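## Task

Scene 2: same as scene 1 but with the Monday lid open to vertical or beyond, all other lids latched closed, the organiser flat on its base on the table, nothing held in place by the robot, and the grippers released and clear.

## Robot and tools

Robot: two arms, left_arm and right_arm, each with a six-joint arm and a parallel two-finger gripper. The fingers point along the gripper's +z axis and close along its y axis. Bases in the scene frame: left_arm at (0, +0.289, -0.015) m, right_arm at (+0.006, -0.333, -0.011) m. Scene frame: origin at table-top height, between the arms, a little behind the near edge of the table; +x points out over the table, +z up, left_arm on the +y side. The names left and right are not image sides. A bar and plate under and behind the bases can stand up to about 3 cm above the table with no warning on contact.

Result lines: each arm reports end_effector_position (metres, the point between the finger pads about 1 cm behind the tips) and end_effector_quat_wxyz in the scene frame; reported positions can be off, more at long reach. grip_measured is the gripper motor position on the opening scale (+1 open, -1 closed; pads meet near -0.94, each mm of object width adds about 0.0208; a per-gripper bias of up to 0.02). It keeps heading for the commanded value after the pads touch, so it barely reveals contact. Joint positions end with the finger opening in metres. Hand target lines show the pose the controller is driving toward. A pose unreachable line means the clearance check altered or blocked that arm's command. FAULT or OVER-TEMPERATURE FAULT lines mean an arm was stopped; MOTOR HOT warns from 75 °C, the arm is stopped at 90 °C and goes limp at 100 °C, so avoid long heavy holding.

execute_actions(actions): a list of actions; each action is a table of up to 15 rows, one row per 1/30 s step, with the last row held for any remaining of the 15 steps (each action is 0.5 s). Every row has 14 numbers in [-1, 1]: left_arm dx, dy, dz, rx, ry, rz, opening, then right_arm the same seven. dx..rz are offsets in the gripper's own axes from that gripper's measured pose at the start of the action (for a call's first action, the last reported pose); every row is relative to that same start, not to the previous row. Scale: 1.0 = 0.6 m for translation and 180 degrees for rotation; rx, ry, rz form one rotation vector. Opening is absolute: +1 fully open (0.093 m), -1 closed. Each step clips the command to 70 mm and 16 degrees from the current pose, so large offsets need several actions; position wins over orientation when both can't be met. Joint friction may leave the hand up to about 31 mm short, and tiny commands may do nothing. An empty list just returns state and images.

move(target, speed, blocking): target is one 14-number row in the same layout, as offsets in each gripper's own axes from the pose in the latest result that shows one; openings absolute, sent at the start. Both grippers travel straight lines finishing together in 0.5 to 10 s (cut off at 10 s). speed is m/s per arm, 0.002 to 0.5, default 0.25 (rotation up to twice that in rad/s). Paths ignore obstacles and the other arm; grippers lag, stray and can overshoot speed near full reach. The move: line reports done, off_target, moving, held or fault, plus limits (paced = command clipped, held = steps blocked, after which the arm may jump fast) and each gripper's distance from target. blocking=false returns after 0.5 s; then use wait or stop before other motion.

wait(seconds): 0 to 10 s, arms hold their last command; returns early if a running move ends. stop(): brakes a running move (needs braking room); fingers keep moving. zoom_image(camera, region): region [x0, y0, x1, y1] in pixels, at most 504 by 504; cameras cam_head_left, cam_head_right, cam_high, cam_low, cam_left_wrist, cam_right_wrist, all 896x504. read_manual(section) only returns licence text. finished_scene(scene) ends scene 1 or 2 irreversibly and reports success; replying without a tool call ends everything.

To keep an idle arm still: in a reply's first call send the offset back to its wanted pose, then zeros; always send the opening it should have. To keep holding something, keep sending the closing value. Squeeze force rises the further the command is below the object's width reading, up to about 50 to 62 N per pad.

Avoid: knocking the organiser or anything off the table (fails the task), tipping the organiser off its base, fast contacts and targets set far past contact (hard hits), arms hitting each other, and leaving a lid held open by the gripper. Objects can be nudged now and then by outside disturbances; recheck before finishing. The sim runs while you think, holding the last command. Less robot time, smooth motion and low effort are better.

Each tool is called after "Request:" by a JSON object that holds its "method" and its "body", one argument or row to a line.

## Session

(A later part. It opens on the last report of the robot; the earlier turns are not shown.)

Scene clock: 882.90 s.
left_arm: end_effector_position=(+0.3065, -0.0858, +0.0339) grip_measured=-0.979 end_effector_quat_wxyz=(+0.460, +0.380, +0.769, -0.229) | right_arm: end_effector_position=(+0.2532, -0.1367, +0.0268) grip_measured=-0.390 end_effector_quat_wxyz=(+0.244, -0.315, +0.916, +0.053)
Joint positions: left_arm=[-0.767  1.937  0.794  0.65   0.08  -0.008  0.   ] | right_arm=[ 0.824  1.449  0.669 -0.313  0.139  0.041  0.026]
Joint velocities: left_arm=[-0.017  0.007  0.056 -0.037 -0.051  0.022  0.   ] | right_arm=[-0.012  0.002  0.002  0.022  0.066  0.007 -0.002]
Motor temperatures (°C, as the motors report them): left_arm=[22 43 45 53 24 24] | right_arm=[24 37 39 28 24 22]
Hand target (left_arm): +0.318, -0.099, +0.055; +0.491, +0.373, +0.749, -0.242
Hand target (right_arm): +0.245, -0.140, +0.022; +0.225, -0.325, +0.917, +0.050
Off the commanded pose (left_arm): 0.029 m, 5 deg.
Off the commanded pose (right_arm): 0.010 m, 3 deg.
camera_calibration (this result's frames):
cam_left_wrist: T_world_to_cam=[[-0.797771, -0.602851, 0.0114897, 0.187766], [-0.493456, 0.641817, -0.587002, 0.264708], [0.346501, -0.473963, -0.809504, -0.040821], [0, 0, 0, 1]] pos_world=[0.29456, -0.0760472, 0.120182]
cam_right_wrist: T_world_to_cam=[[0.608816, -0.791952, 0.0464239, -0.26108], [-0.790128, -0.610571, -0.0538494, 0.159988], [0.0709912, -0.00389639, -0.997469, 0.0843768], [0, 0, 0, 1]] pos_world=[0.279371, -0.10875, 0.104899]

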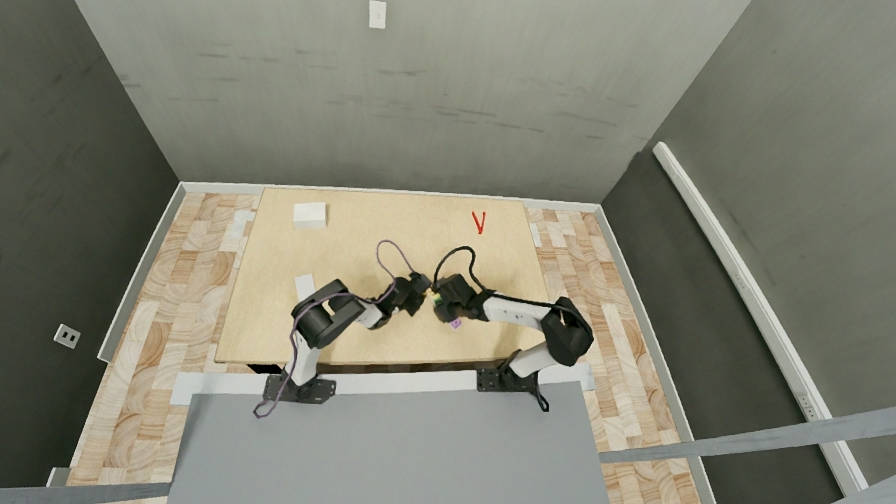

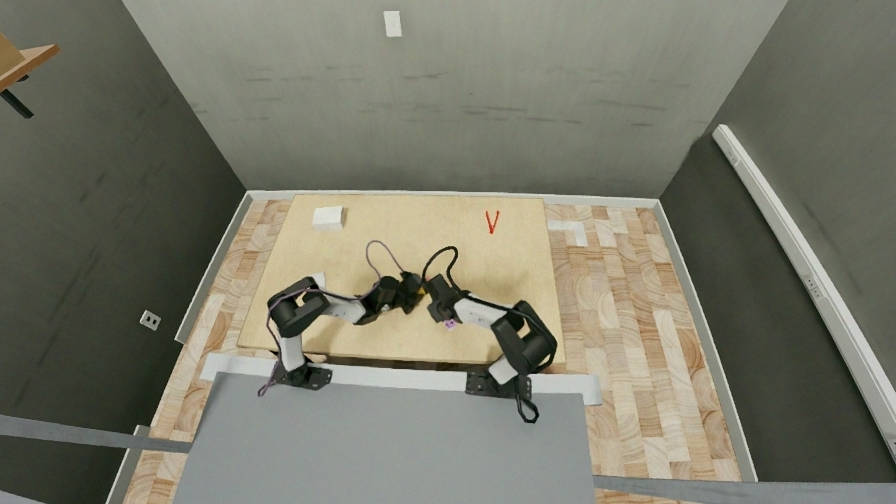

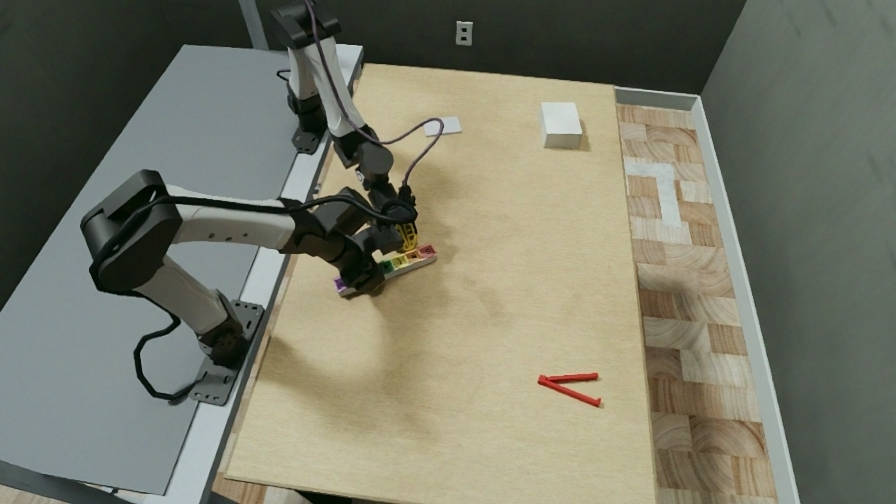

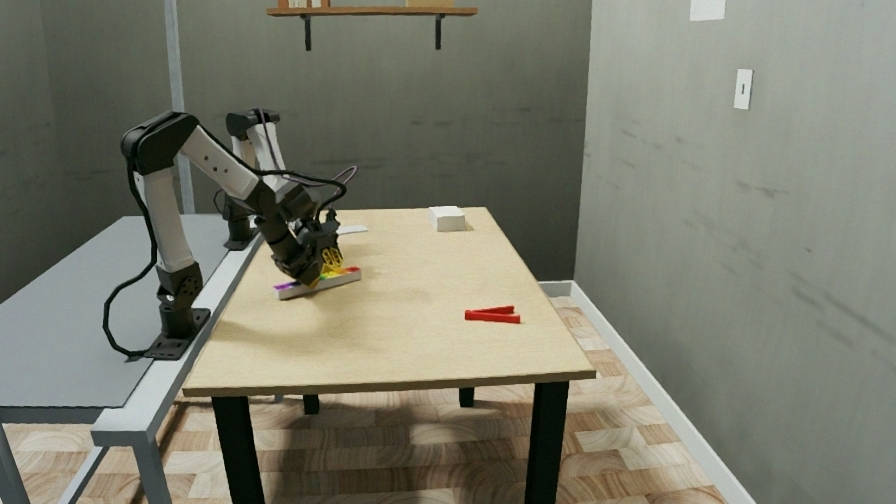

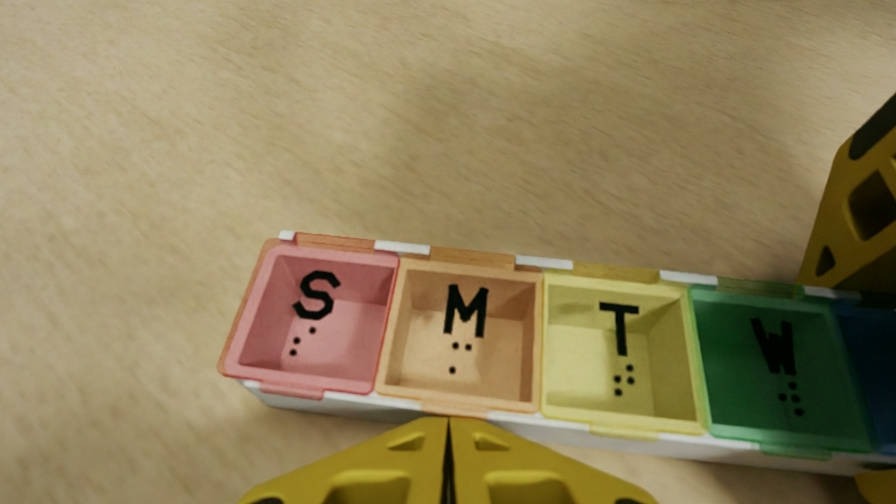

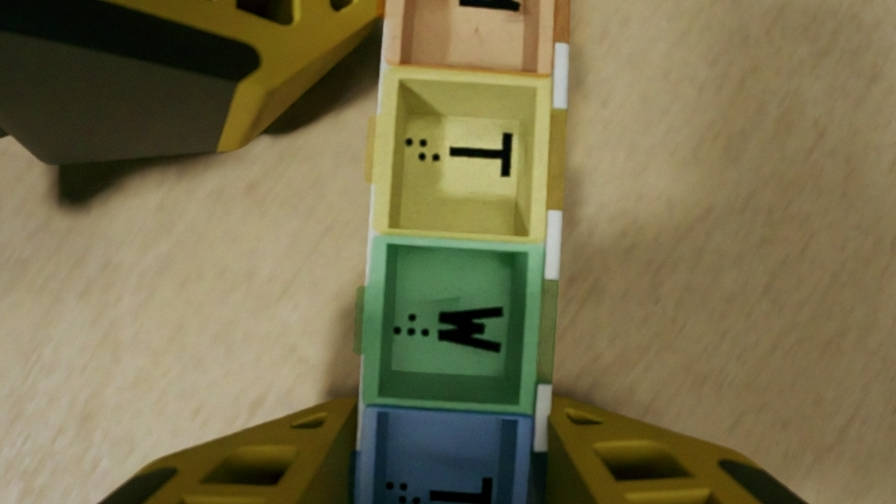

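Request:
{"method": "execute_actions", "body": {
  "actions": [
    [[-0.08717,-0.0009,-0.01148,0,-0.04934,0.00395,-1,0.0162,0,-0.0003,0,0.0127,-0.0018,-0.42],[-0.08717,-0.0009,-0.01148,0,-0.04934,0.00395,-1,0.0162,0,-0.0003,0,0.0127,-0.0018,-0.42],[-0.08717,-0.0009,-0.01148,0,-0.04934,0.00395,-1,0.0162,0,-0.0003,0,0.0127,-0.0018,-0.42],[-0.06904,-0.0003,-0.00411,0,-0.03692,0.00295,-1,0.0162,0,-0.0003,0,0.0127,-0.0018,-0.42],[-0.04909,0.0003,0.00407,0,-0.02451,0.00196,-1,0.0162,0,-0.0003,0,0.0127,-0.0018,-0.42],[-0.03921,0.0007,0.00842,0,-0.01751,0.0014,-1,0.0162,0,-0.0003,0,0.0127,-0.0018,-0.42],[-0.03935,0.0008,0.01007,0,-0.01687,0.00135,-1,0.0162,0,-0.0003,0,0.0127,-0.0018,-0.42],[-0.04035,0.001,0.01195,0,-0.01719,0.00138,-1,0.0162,0,-0.0003,0,0.0127,-0.0018,-0.42]]
  ]
}}

Scene clock: 923.53 s.
left_arm: end_effector_position=(+0.3155, -0.0981, +0.0635) grip_measured=-0.979 end_effector_quat_wxyz=(+0.493, +0.372, +0.748, -0.244) | right_arm: end_effector_position=(+0.2536, -0.1372, +0.0268) grip_measured=-0.390 end_effector_quat_wxyz=(+0.245, -0.312, +0.916, +0.052)
Joint positions: left_arm=[-0.767  1.917  0.833  0.677  0.08  -0.008  0.   ] | right_arm=[ 0.824  1.449  0.669 -0.313  0.143  0.046  0.026]
Joint velocities: left_arm=[ 0.012 -0.012 -0.012 -0.066 -0.037 -0.022  0.   ] | right_arm=[-0.007 -0.007 -0.017 -0.051 -0.022 -0.037 -0.003]
Motor temperatures (°C, as the motors report them): left_arm=[22 45 46 55 24 24] | right_arm=[24 37 39 28 23 22]
Hand target (left_arm): +0.318, -0.099, +0.052; +0.482, +0.375, +0.755, -0.238
Hand target (right_arm): +0.247, -0.142, +0.022; +0.226, -0.319, +0.919, +0.046
Off the commanded pose (left_arm): 0.012 m, 2 deg.
Off the commanded pose (right_arm): 0.010 m, 2 deg.
camera_calibration (this result's frames):
cam_left_wrist: T_world_to_cam=[[-0.800356, -0.599502, 0.00527562, 0.188817], [-0.456705, 0.603968, -0.653179, 0.283349], [0.388396, -0.525185, -0.757185, -0.0473386], [0, 0, 0, 1]] pos_world=[0.298913, -0.0827989, 0.148237]
cam_right_wrist: T_world_to_cam=[[0.603879, -0.795667, 0.0473764, -0.261005], [-0.793822, -0.605715, -0.0543613, 0.161624], [0.0719501, -0.00478087, -0.997397, 0.08403], [0, 0, 0, 1]] pos_world=[0.27987, -0.109373, 0.104963]

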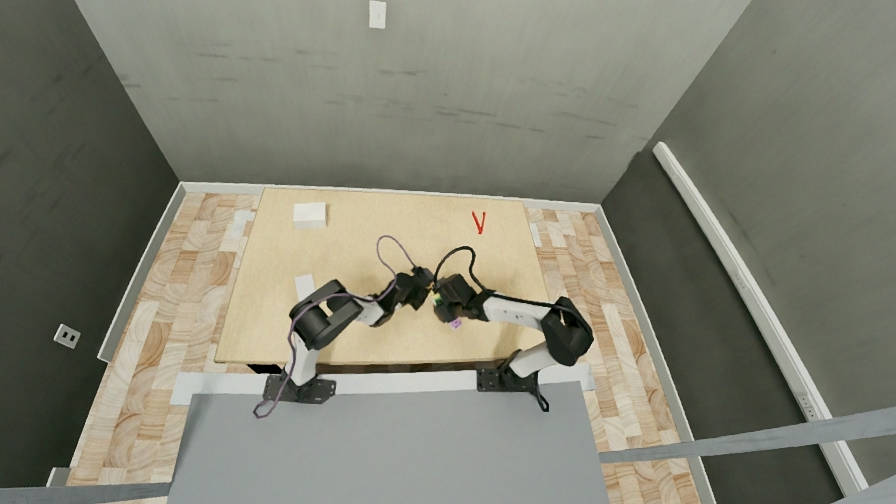

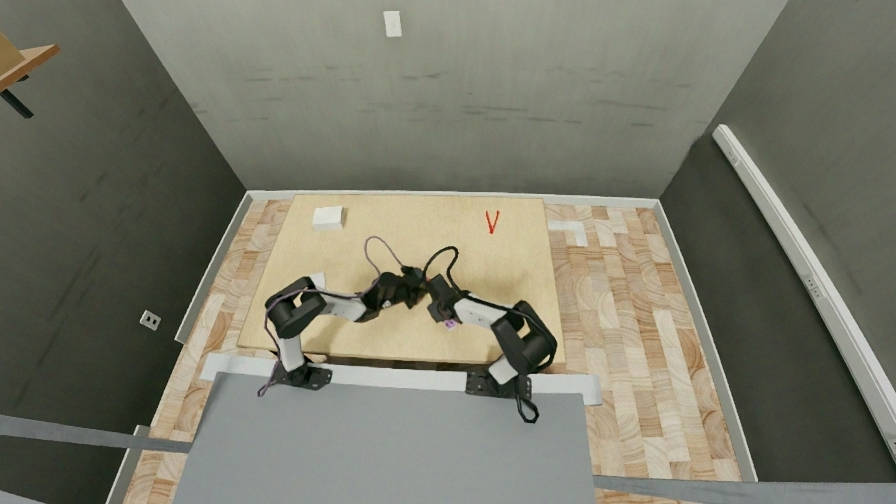

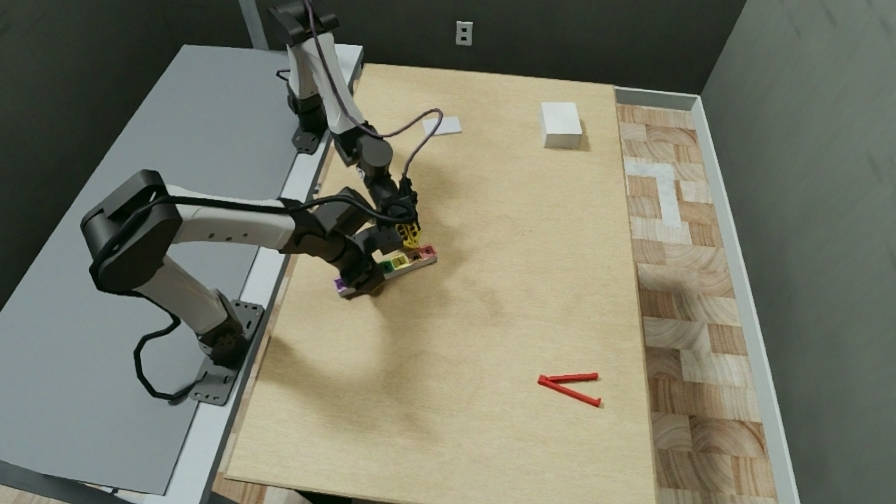

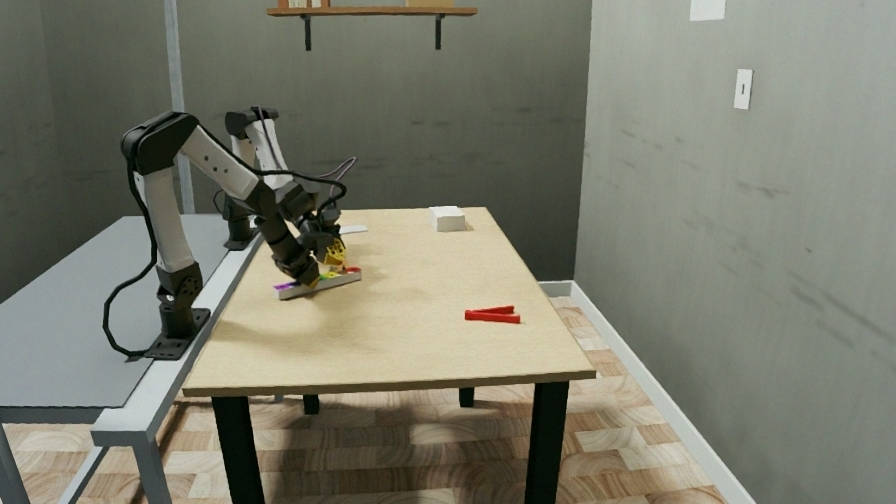

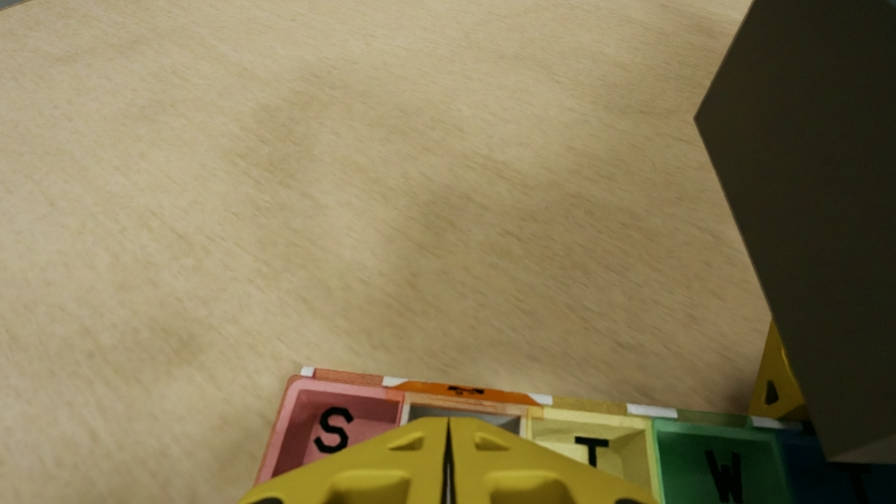

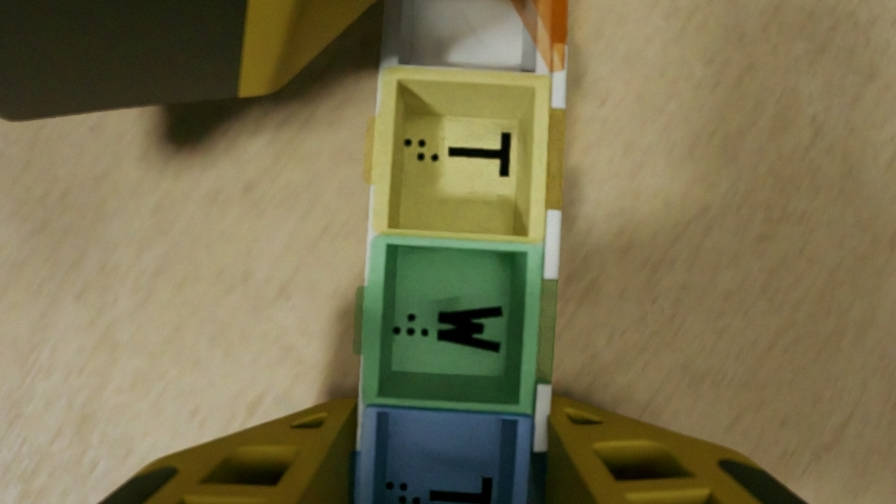

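Request:
{"method": "execute_actions", "body": {
  "actions": []
}}

Request:
{"method": "zoom_image", "body": {
  "camera": "cam_left_wrist",
  "region": [330, 330, 590, 480]
}}

Request:
{"method": "zoom_image", "body": {
  "camera": "cam_low",
  "region": [280, 225, 380, 300]
}}

Request:
{"method": "zoom_image", "body": {
  "camera": "cam_high",
  "region": [350, 190, 470, 290]
}}

Scene clock: 925.60 s.
left_arm: end_effector_position=(+0.3155, -0.0981, +0.0635) grip_measured=-0.979 end_effector_quat_wxyz=(+0.493, +0.372, +0.748, -0.244) | right_arm: end_effector_position=(+0.2536, -0.1372, +0.0268) grip_measured=-0.390 end_effector_quat_wxyz=(+0.245, -0.312, +0.916, +0.052)
Joint positions: left_arm=[-0.767  1.917  0.833  0.677  0.08  -0.008  0.   ] | right_arm=[ 0.824  1.449  0.669 -0.313  0.143  0.046  0.026]
Joint velocities: left_arm=[ 0.002  0.007 -0.017 -0.022 -0.066 -0.007  0.   ] | right_arm=[ 0.012 -0.012 -0.002  0.007 -0.007  0.037  0.001]
Motor temperatures (°C, as the motors report them): left_arm=[22 45 46 54 24 24] | right_arm=[24 37 39 28 23 22]
Hand target (left_arm): +0.318, -0.099, +0.052; +0.482, +0.375, +0.755, -0.238
Hand target (right_arm): +0.247, -0.142, +0.022; +0.226, -0.319, +0.919, +0.046
Off the commanded pose (left_arm): 0.012 m, 2 deg.
Off the commanded pose (right_arm): 0.010 m, 2 deg.
camera_calibration (this result's frames):
cam_left_wrist: T_world_to_cam=[[-0.800356, -0.599502, 0.00527562, 0.188817], [-0.456705, 0.603968, -0.653179, 0.283349], [0.388396, -0.525185, -0.757185, -0.0473386], [0, 0, 0, 1]] pos_world=[0.298913, -0.0827989, 0.148237]
cam_right_wrist: T_world_to_cam=[[0.603879, -0.795667, 0.0473764, -0.261005], [-0.793822, -0.605715, -0.0543613, 0.161624], [0.0719501, -0.00478087, -0.997397, 0.08403], [0, 0, 0, 1]] pos_world=[0.27987, -0.109373, 0.104963]

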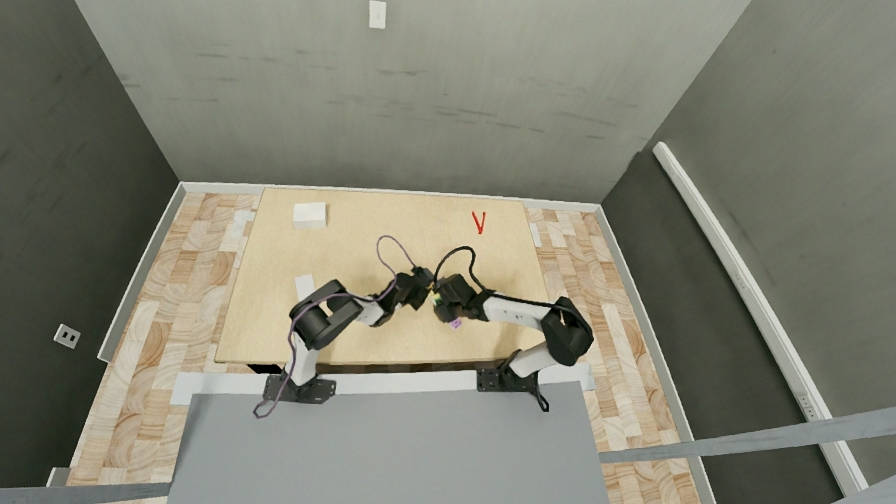

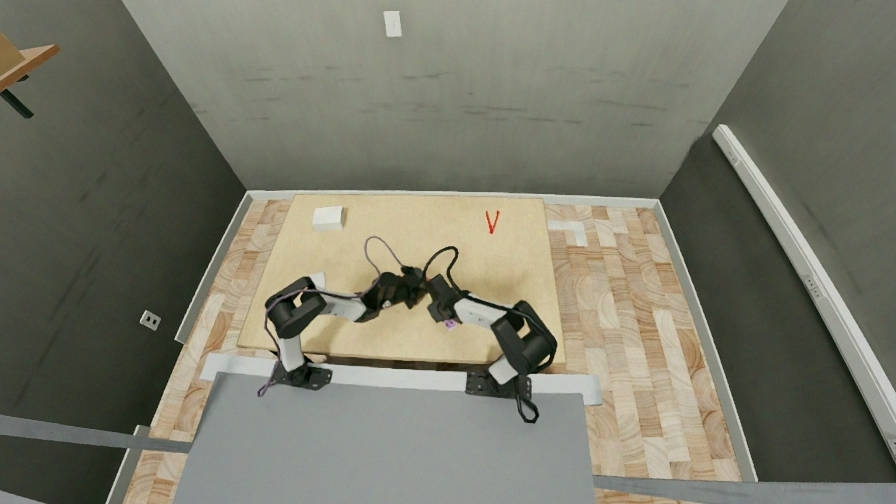

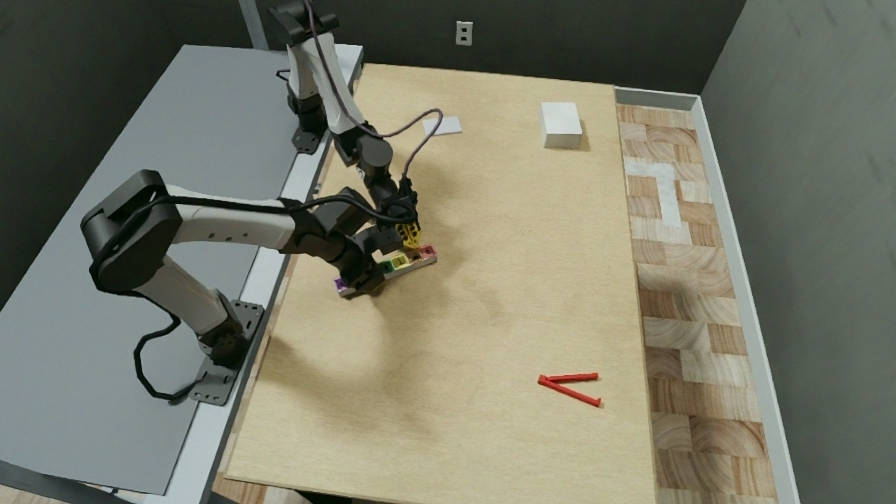

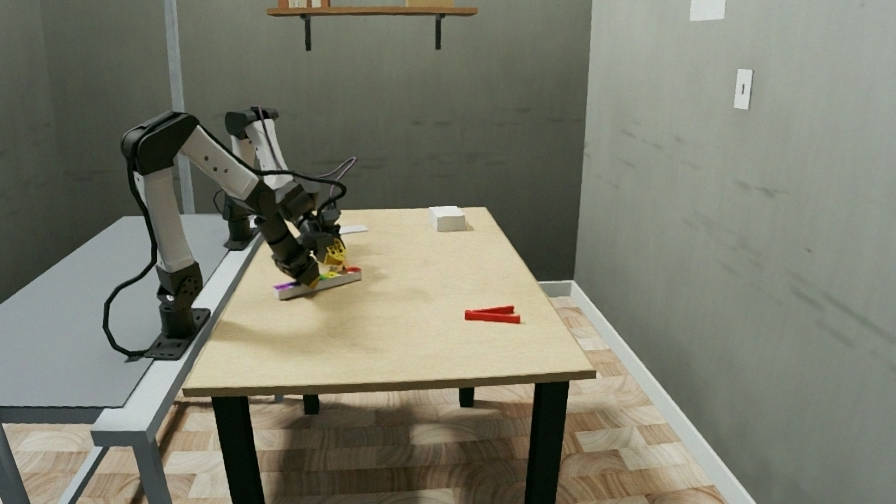

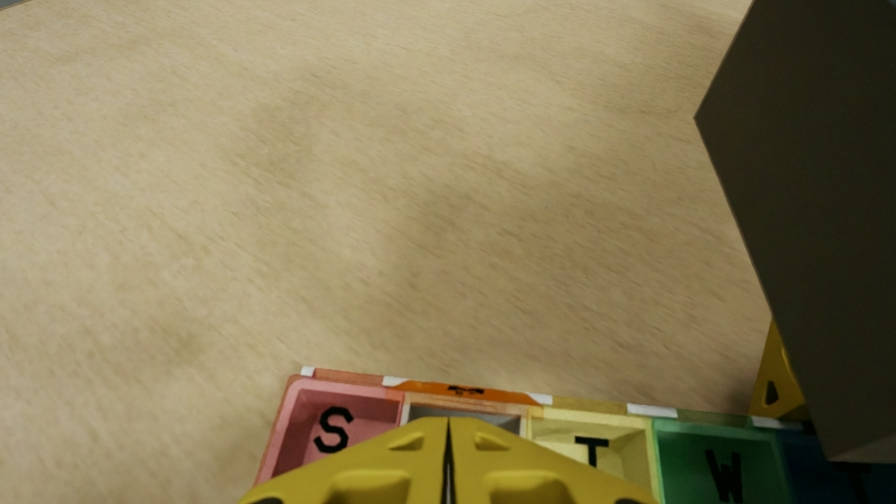

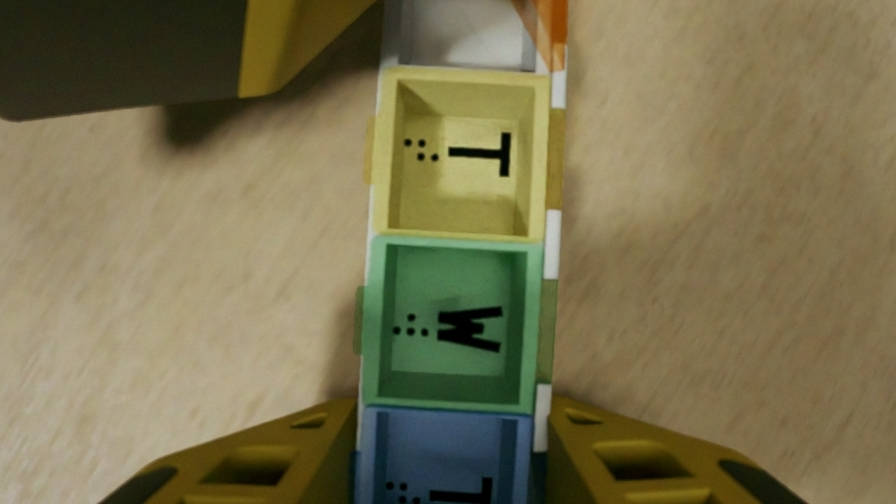

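Region (330, 330, 590, 480) of cam_left_wrist's 896x504 image, scaled by 1.938, with more detail than that image has; it fills the top 291 rows of this view, and the rest is white.

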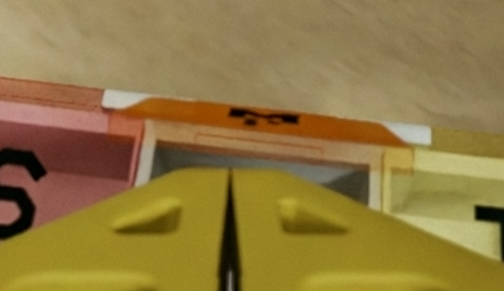

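Region (280, 225, 380, 300) of cam_low's 896x504 image, scaled by 5.040, with more detail than that image has; it fills the top 378 rows of this view, and the rest is white.

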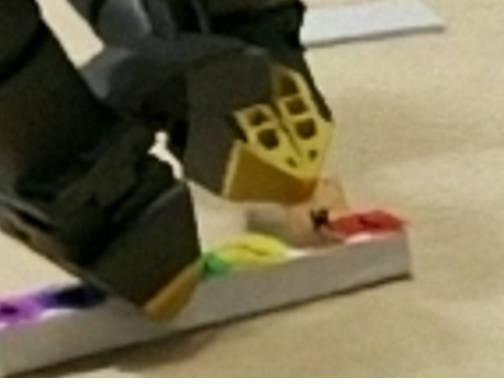

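Region (350, 190, 470, 290) of cam_high's 896x504 image, scaled by 4.200, with more detail than that image has.

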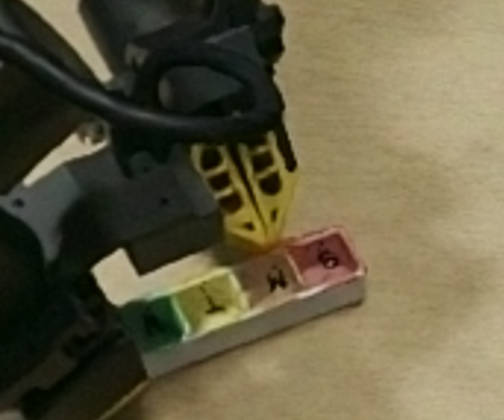

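Request:
{"method": "execute_actions", "body": {
  "actions": [
    [[0.03045,0.0012,0.01512,0,0.01273,-0.00102,-1,0.0162,0,-0.0003,0,0.0127,-0.0018,-0.42],[0.02734,0.0013,0.01595,0,0.01146,-0.00092,-1,0.0162,0,-0.0003,0,0.0127,-0.0018,-0.42],[0.02032,0.0015,0.01822,0,0.00859,-0.00069,-1,0.0162,0,-0.0003,0,0.0127,-0.0018,-0.42],[0.01407,0.0018,0.02242,0,0.00605,-0.00048,-1,0.0162,0,-0.0003,0,0.0127,-0.0018,-0.42],[0.01017,0.0022,0.0269,0,0.00446,-0.00036,-1,0.0162,0,-0.0003,0,0.0127,-0.0018,-0.42],[0.00787,0.0025,0.03186,0,0.0035,-0.00028,-1,0.0162,0,-0.0003,0,0.0127,-0.0018,-0.42],[0.0064,0.0029,0.03663,0,0.00286,-0.00023,-1,0.0162,0,-0.0003,0,0.0127,-0.0018,-0.42],[0.00495,0.0033,0.04096,0,0.00223,-0.00018,-1,0.0162,0,-0.0003,0,0.0127,-0.0018,-0.42],[0.00352,0.0036,0.04484,0,0.00159,-0.00013,-1,0.0162,0,-0.0003,0,0.0127,-0.0018,-0.42],[0.00286,0.0038,0.04766,0,0.00127,-0.0001,-1,0.0162,0,-0.0003,0,0.0127,-0.0018,-0.42],[0.00216,0.004,0.0496,0,0.00095,-0.0001,-1,0.0162,0,-0.0003,0,0.0127,-0.0018,-0.42],[0.0014,0.004,0.05022,0,0.00064,0,-1,0.0162,0,-0.0003,0,0.0127,-0.0018,-0.42]]
  ]
}}

Scene clock: 959.00 s.
left_arm: end_effector_position=(+0.3311, -0.1155, +0.0573) grip_measured=-0.979 end_effector_quat_wxyz=(+0.496, +0.372, +0.745, -0.245) | right_arm: end_effector_position=(+0.2536, -0.1372, +0.0268) grip_measured=-0.390 end_effector_quat_wxyz=(+0.245, -0.312, +0.917, +0.052)
Joint positions: left_arm=[-0.767  2.006  0.926  0.681  0.08  -0.008  0.   ] | right_arm=[ 0.824  1.449  0.669 -0.313  0.143  0.047  0.026]
Joint velocities: left_arm=[-0.002 -0.002  0.012 -0.037 -0.007 -0.007  0.   ] | right_arm=[-0.012  0.002  0.002  0.007  0.022  0.022 -0.   ]
Motor temperatures (°C, as the motors report them): left_arm=[22 43 45 50 24 24] | right_arm=[24 37 39 28 23 22]
Hand target (left_arm): +0.334, -0.118, +0.051; +0.492, +0.373, +0.748, -0.244
Hand target (right_arm): +0.247, -0.142, +0.022; +0.227, -0.316, +0.920, +0.045
Off the commanded pose (left_arm): 0.008 m, 1 deg.
Off the commanded pose (right_arm): 0.010 m, 2 deg.
camera_calibration (this result's frames):
cam_left_wrist: T_world_to_cam=[[-0.800603, -0.599178, 0.0046119, 0.191026], [-0.452697, 0.599802, -0.659775, 0.295483], [0.392556, -0.530306, -0.751449, -0.0695018], [0, 0, 0, 1]] pos_world=[0.313983, -0.0996301, 0.141844]
cam_right_wrist: T_world_to_cam=[[0.603356, -0.796085, 0.0470093, -0.26092], [-0.794237, -0.605168, -0.0544034, 0.161805], [0.0717582, -0.0045119, -0.997412, 0.0841159], [0, 0, 0, 1]] pos_world=[0.279904, -0.109416, 0.104967]

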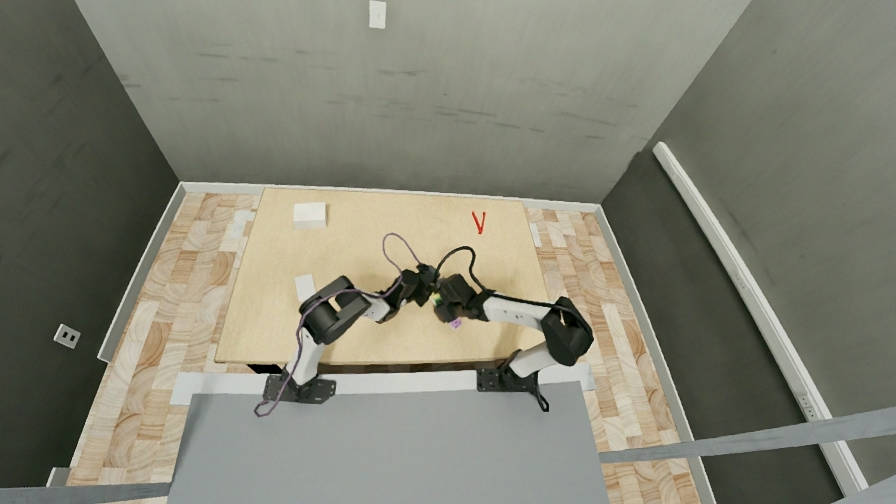

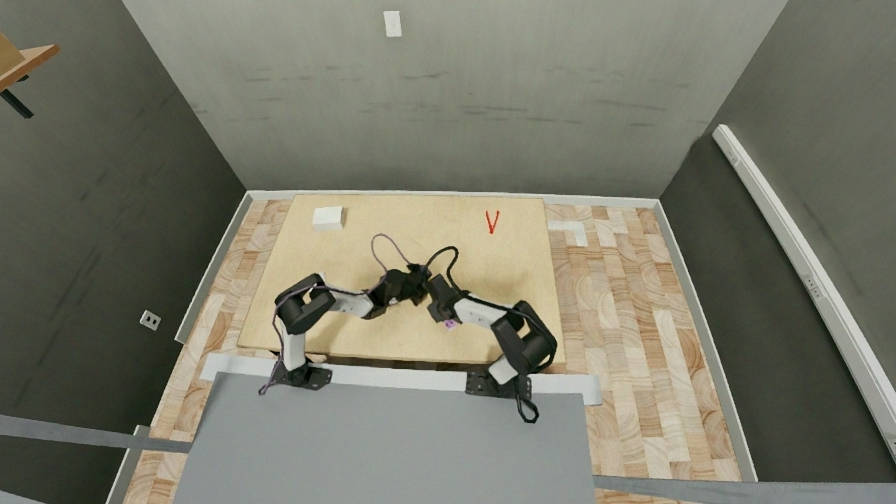

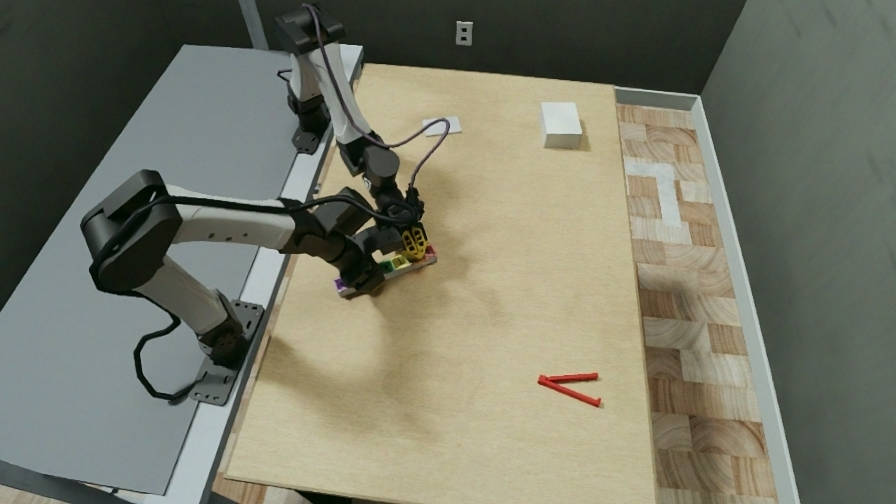

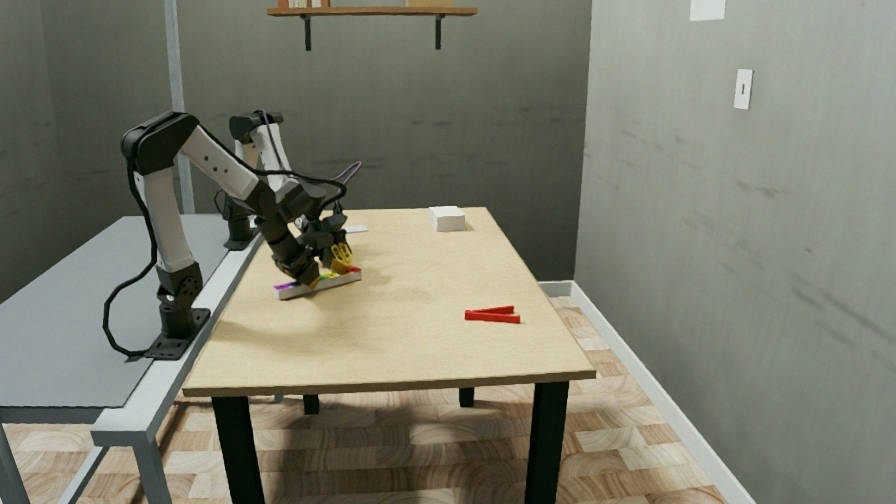

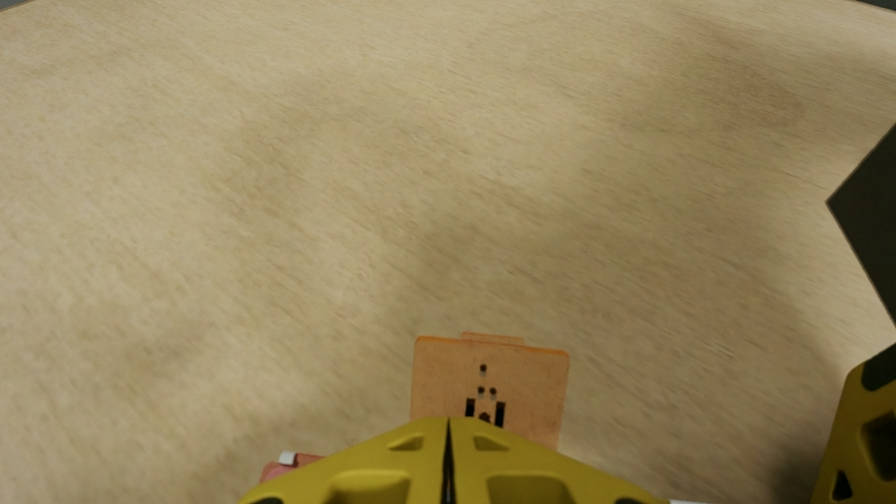

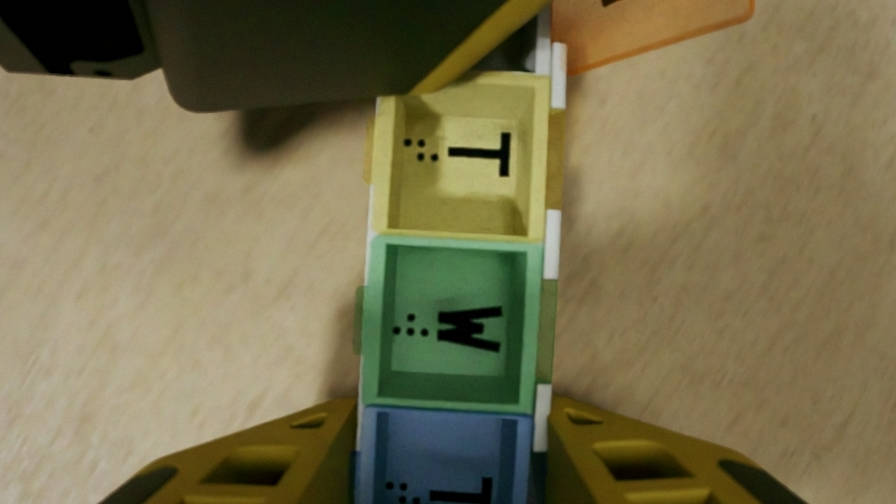

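Request:
{"method": "execute_actions", "body": {
  "actions": [
    [[0.0118,-0.0012,-0.0147,0,0.0048,-0.0004,-1,0,0,0,0,0,0,-0.2],[0.0118,-0.0016,-0.0205,0,0.0048,-0.0004,-1,0,0,0,0,0,0,0.1],[0.0118,-0.0024,-0.0302,0,0.0048,-0.0004,-1,0,0,0,0,0,0,0.4],[0.009,-0.0034,-0.0423,0,0.0036,-0.0003,-1,0,0,0,0,0,0,0.5],[0.005,-0.0046,-0.0572,0,0.0024,-0.0002,-1,0,-0.0023,-0.0167,0,0,0,0.5],[0,-0.0059,-0.0733,0,0.001,0,-1,0,-0.0037,-0.0265,0,0,0,0.5],[-0.006,-0.0074,-0.0922,0,0,0,-1,0,-0.0059,-0.0422,0,0,0,0.5],[-0.014,-0.0089,-0.1112,0,0,0,-1,0,-0.0087,-0.062,0,0,0,0.5],[-0.022,-0.0104,-0.1302,0,0,0,-1,0,-0.0119,-0.0848,0,0,0,0.5],[-0.03,-0.0118,-0.1475,0,0,0,-1,0,-0.0152,-0.1085,0,0,0,0.5],[-0.037,-0.0131,-0.1632,0,0,0,-1,0,-0.0184,-0.1313,0,0,0,0.5],[-0.043,-0.0141,-0.176,0,0,0,-1,0,-0.0212,-0.1512,0,0,0,0.5],[-0.047,-0.0148,-0.1855,0,0,0,-1,0,-0.0234,-0.1668,0,0,0,0.5],[-0.049,-0.0153,-0.1913,0,0,0,-1,0,-0.0247,-0.1767,0,0,0,0.5],[-0.05,-0.0155,-0.1933,0,0,0,-1,0,-0.0252,-0.18,0,0,0,0.5]]
  ]
}}

Scene clock: 973.63 s.
left_arm: end_effector_position=(+0.2783, -0.0609, +0.1500) grip_measured=-0.979 end_effector_quat_wxyz=(+0.536, +0.361, +0.716, -0.263) | right_arm: end_effector_position=(+0.2376, -0.1574, +0.1097) grip_measured=+0.498 end_effector_quat_wxyz=(+0.285, -0.304, +0.907, +0.069)
Joint positions: left_arm=[-0.767  1.525  0.68   0.554  0.08  -0.008  0.   ] | right_arm=[ 0.824  1.148  0.766 -0.619  0.144  0.047  0.069]
Joint velocities: left_arm=[ 0.012 -1.038 -0.051 -0.418 -0.007 -0.066  0.   ] | right_arm=[-0.007 -0.759  0.706 -1.018 -0.037  0.007  0.   ]
Motor temperatures (°C, as the motors report them): left_arm=[22 44 45 50 24 24] | right_arm=[24 37 40 28 23 22]
Hand target (left_arm): +0.266, -0.047, +0.129; +0.500, +0.371, +0.743, -0.247
Hand target (right_arm): +0.221, -0.173, +0.119; +0.254, -0.311, +0.914, +0.055
Off the commanded pose (left_arm): 0.028 m, 6 deg.
Off the commanded pose (right_arm): 0.030 m, 5 deg.
camera_calibration (this result's frames):
cam_left_wrist: T_world_to_cam=[[-0.803297, -0.595567, -0.00376731, 0.18322], [-0.400893, 0.545378, -0.736103, 0.293755], [0.440453, -0.589799, -0.676859, 0.0217071], [0, 0, 0, 1]] pos_world=[0.255383, -0.0382848, 0.231617]
cam_right_wrist: T_world_to_cam=[[0.596804, -0.801514, 0.0374114, -0.269494], [-0.790406, -0.595281, -0.144562, 0.151897], [0.138139, 0.0567051, -0.988788, 0.160793], [0, 0, 0, 1]] pos_world=[0.258684, -0.1347, 0.191031]

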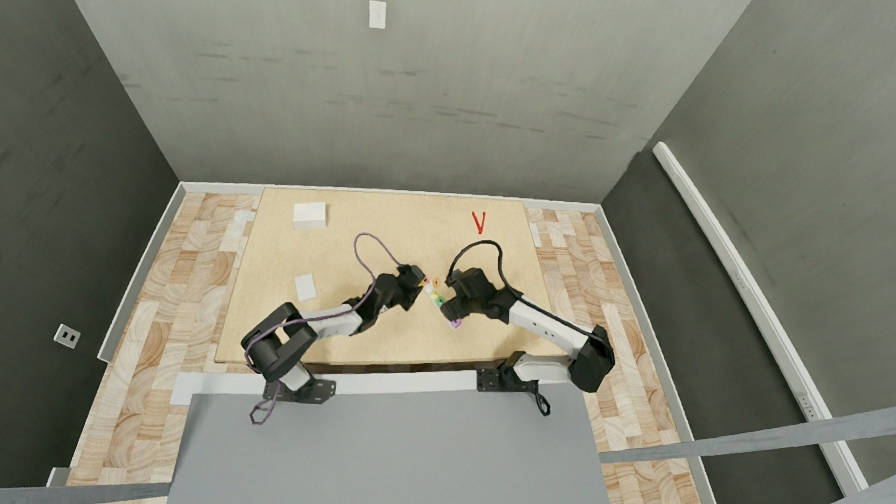

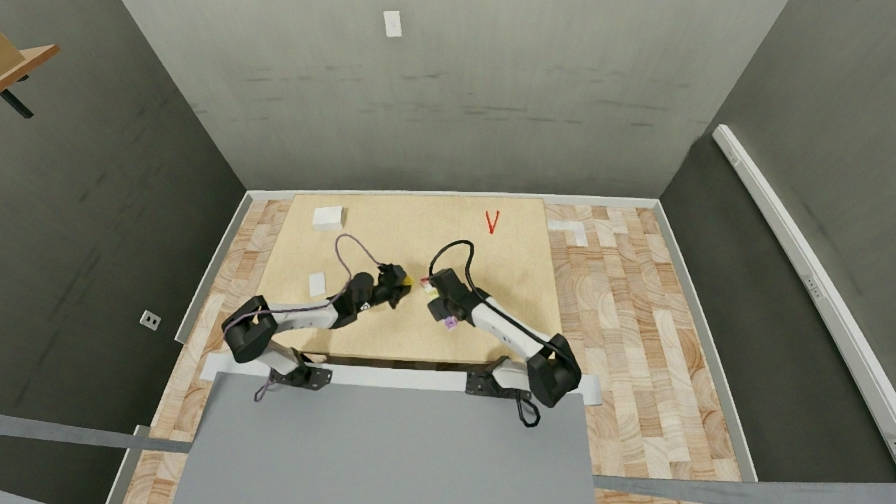

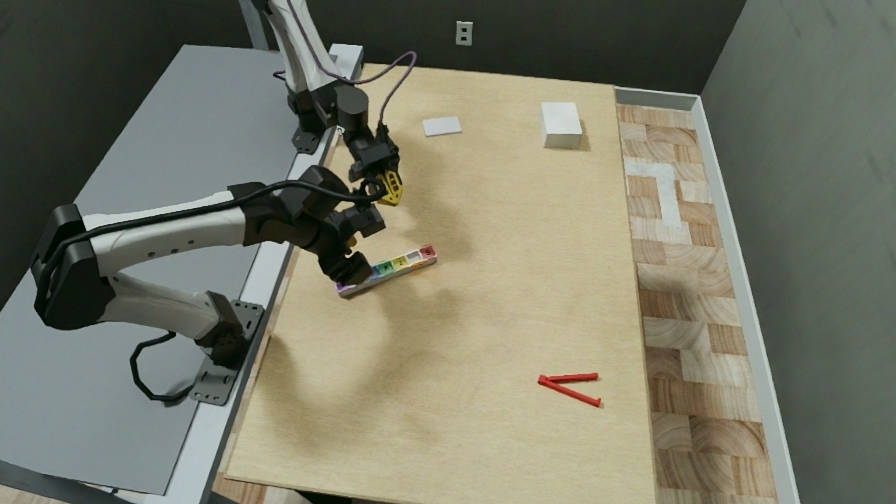

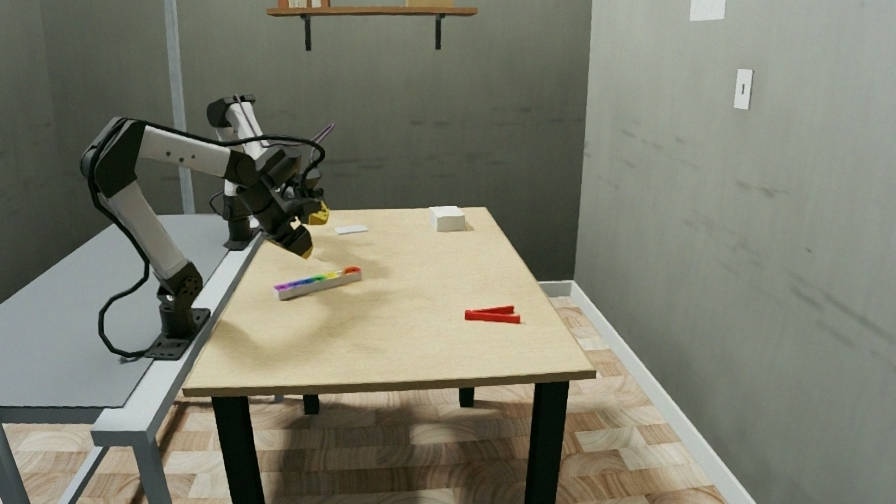

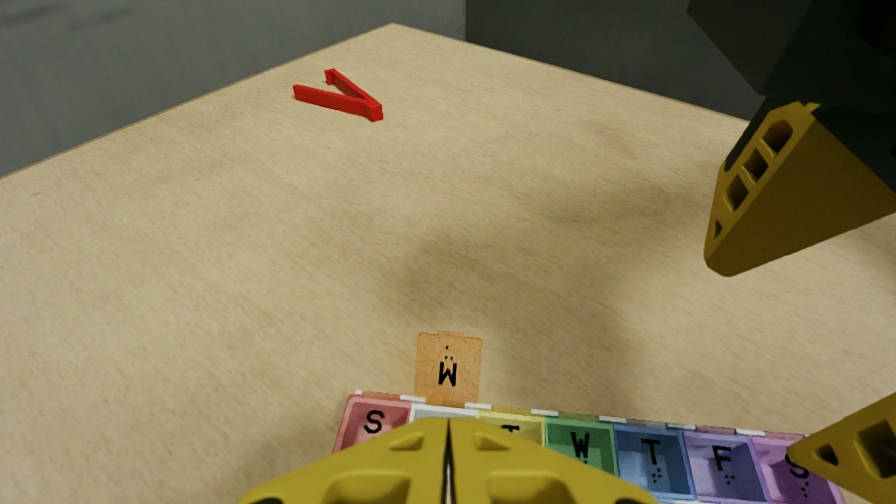

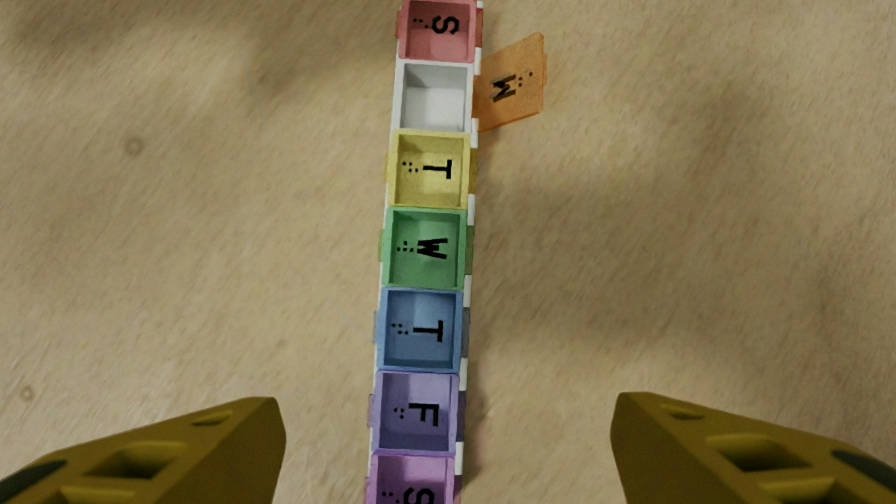

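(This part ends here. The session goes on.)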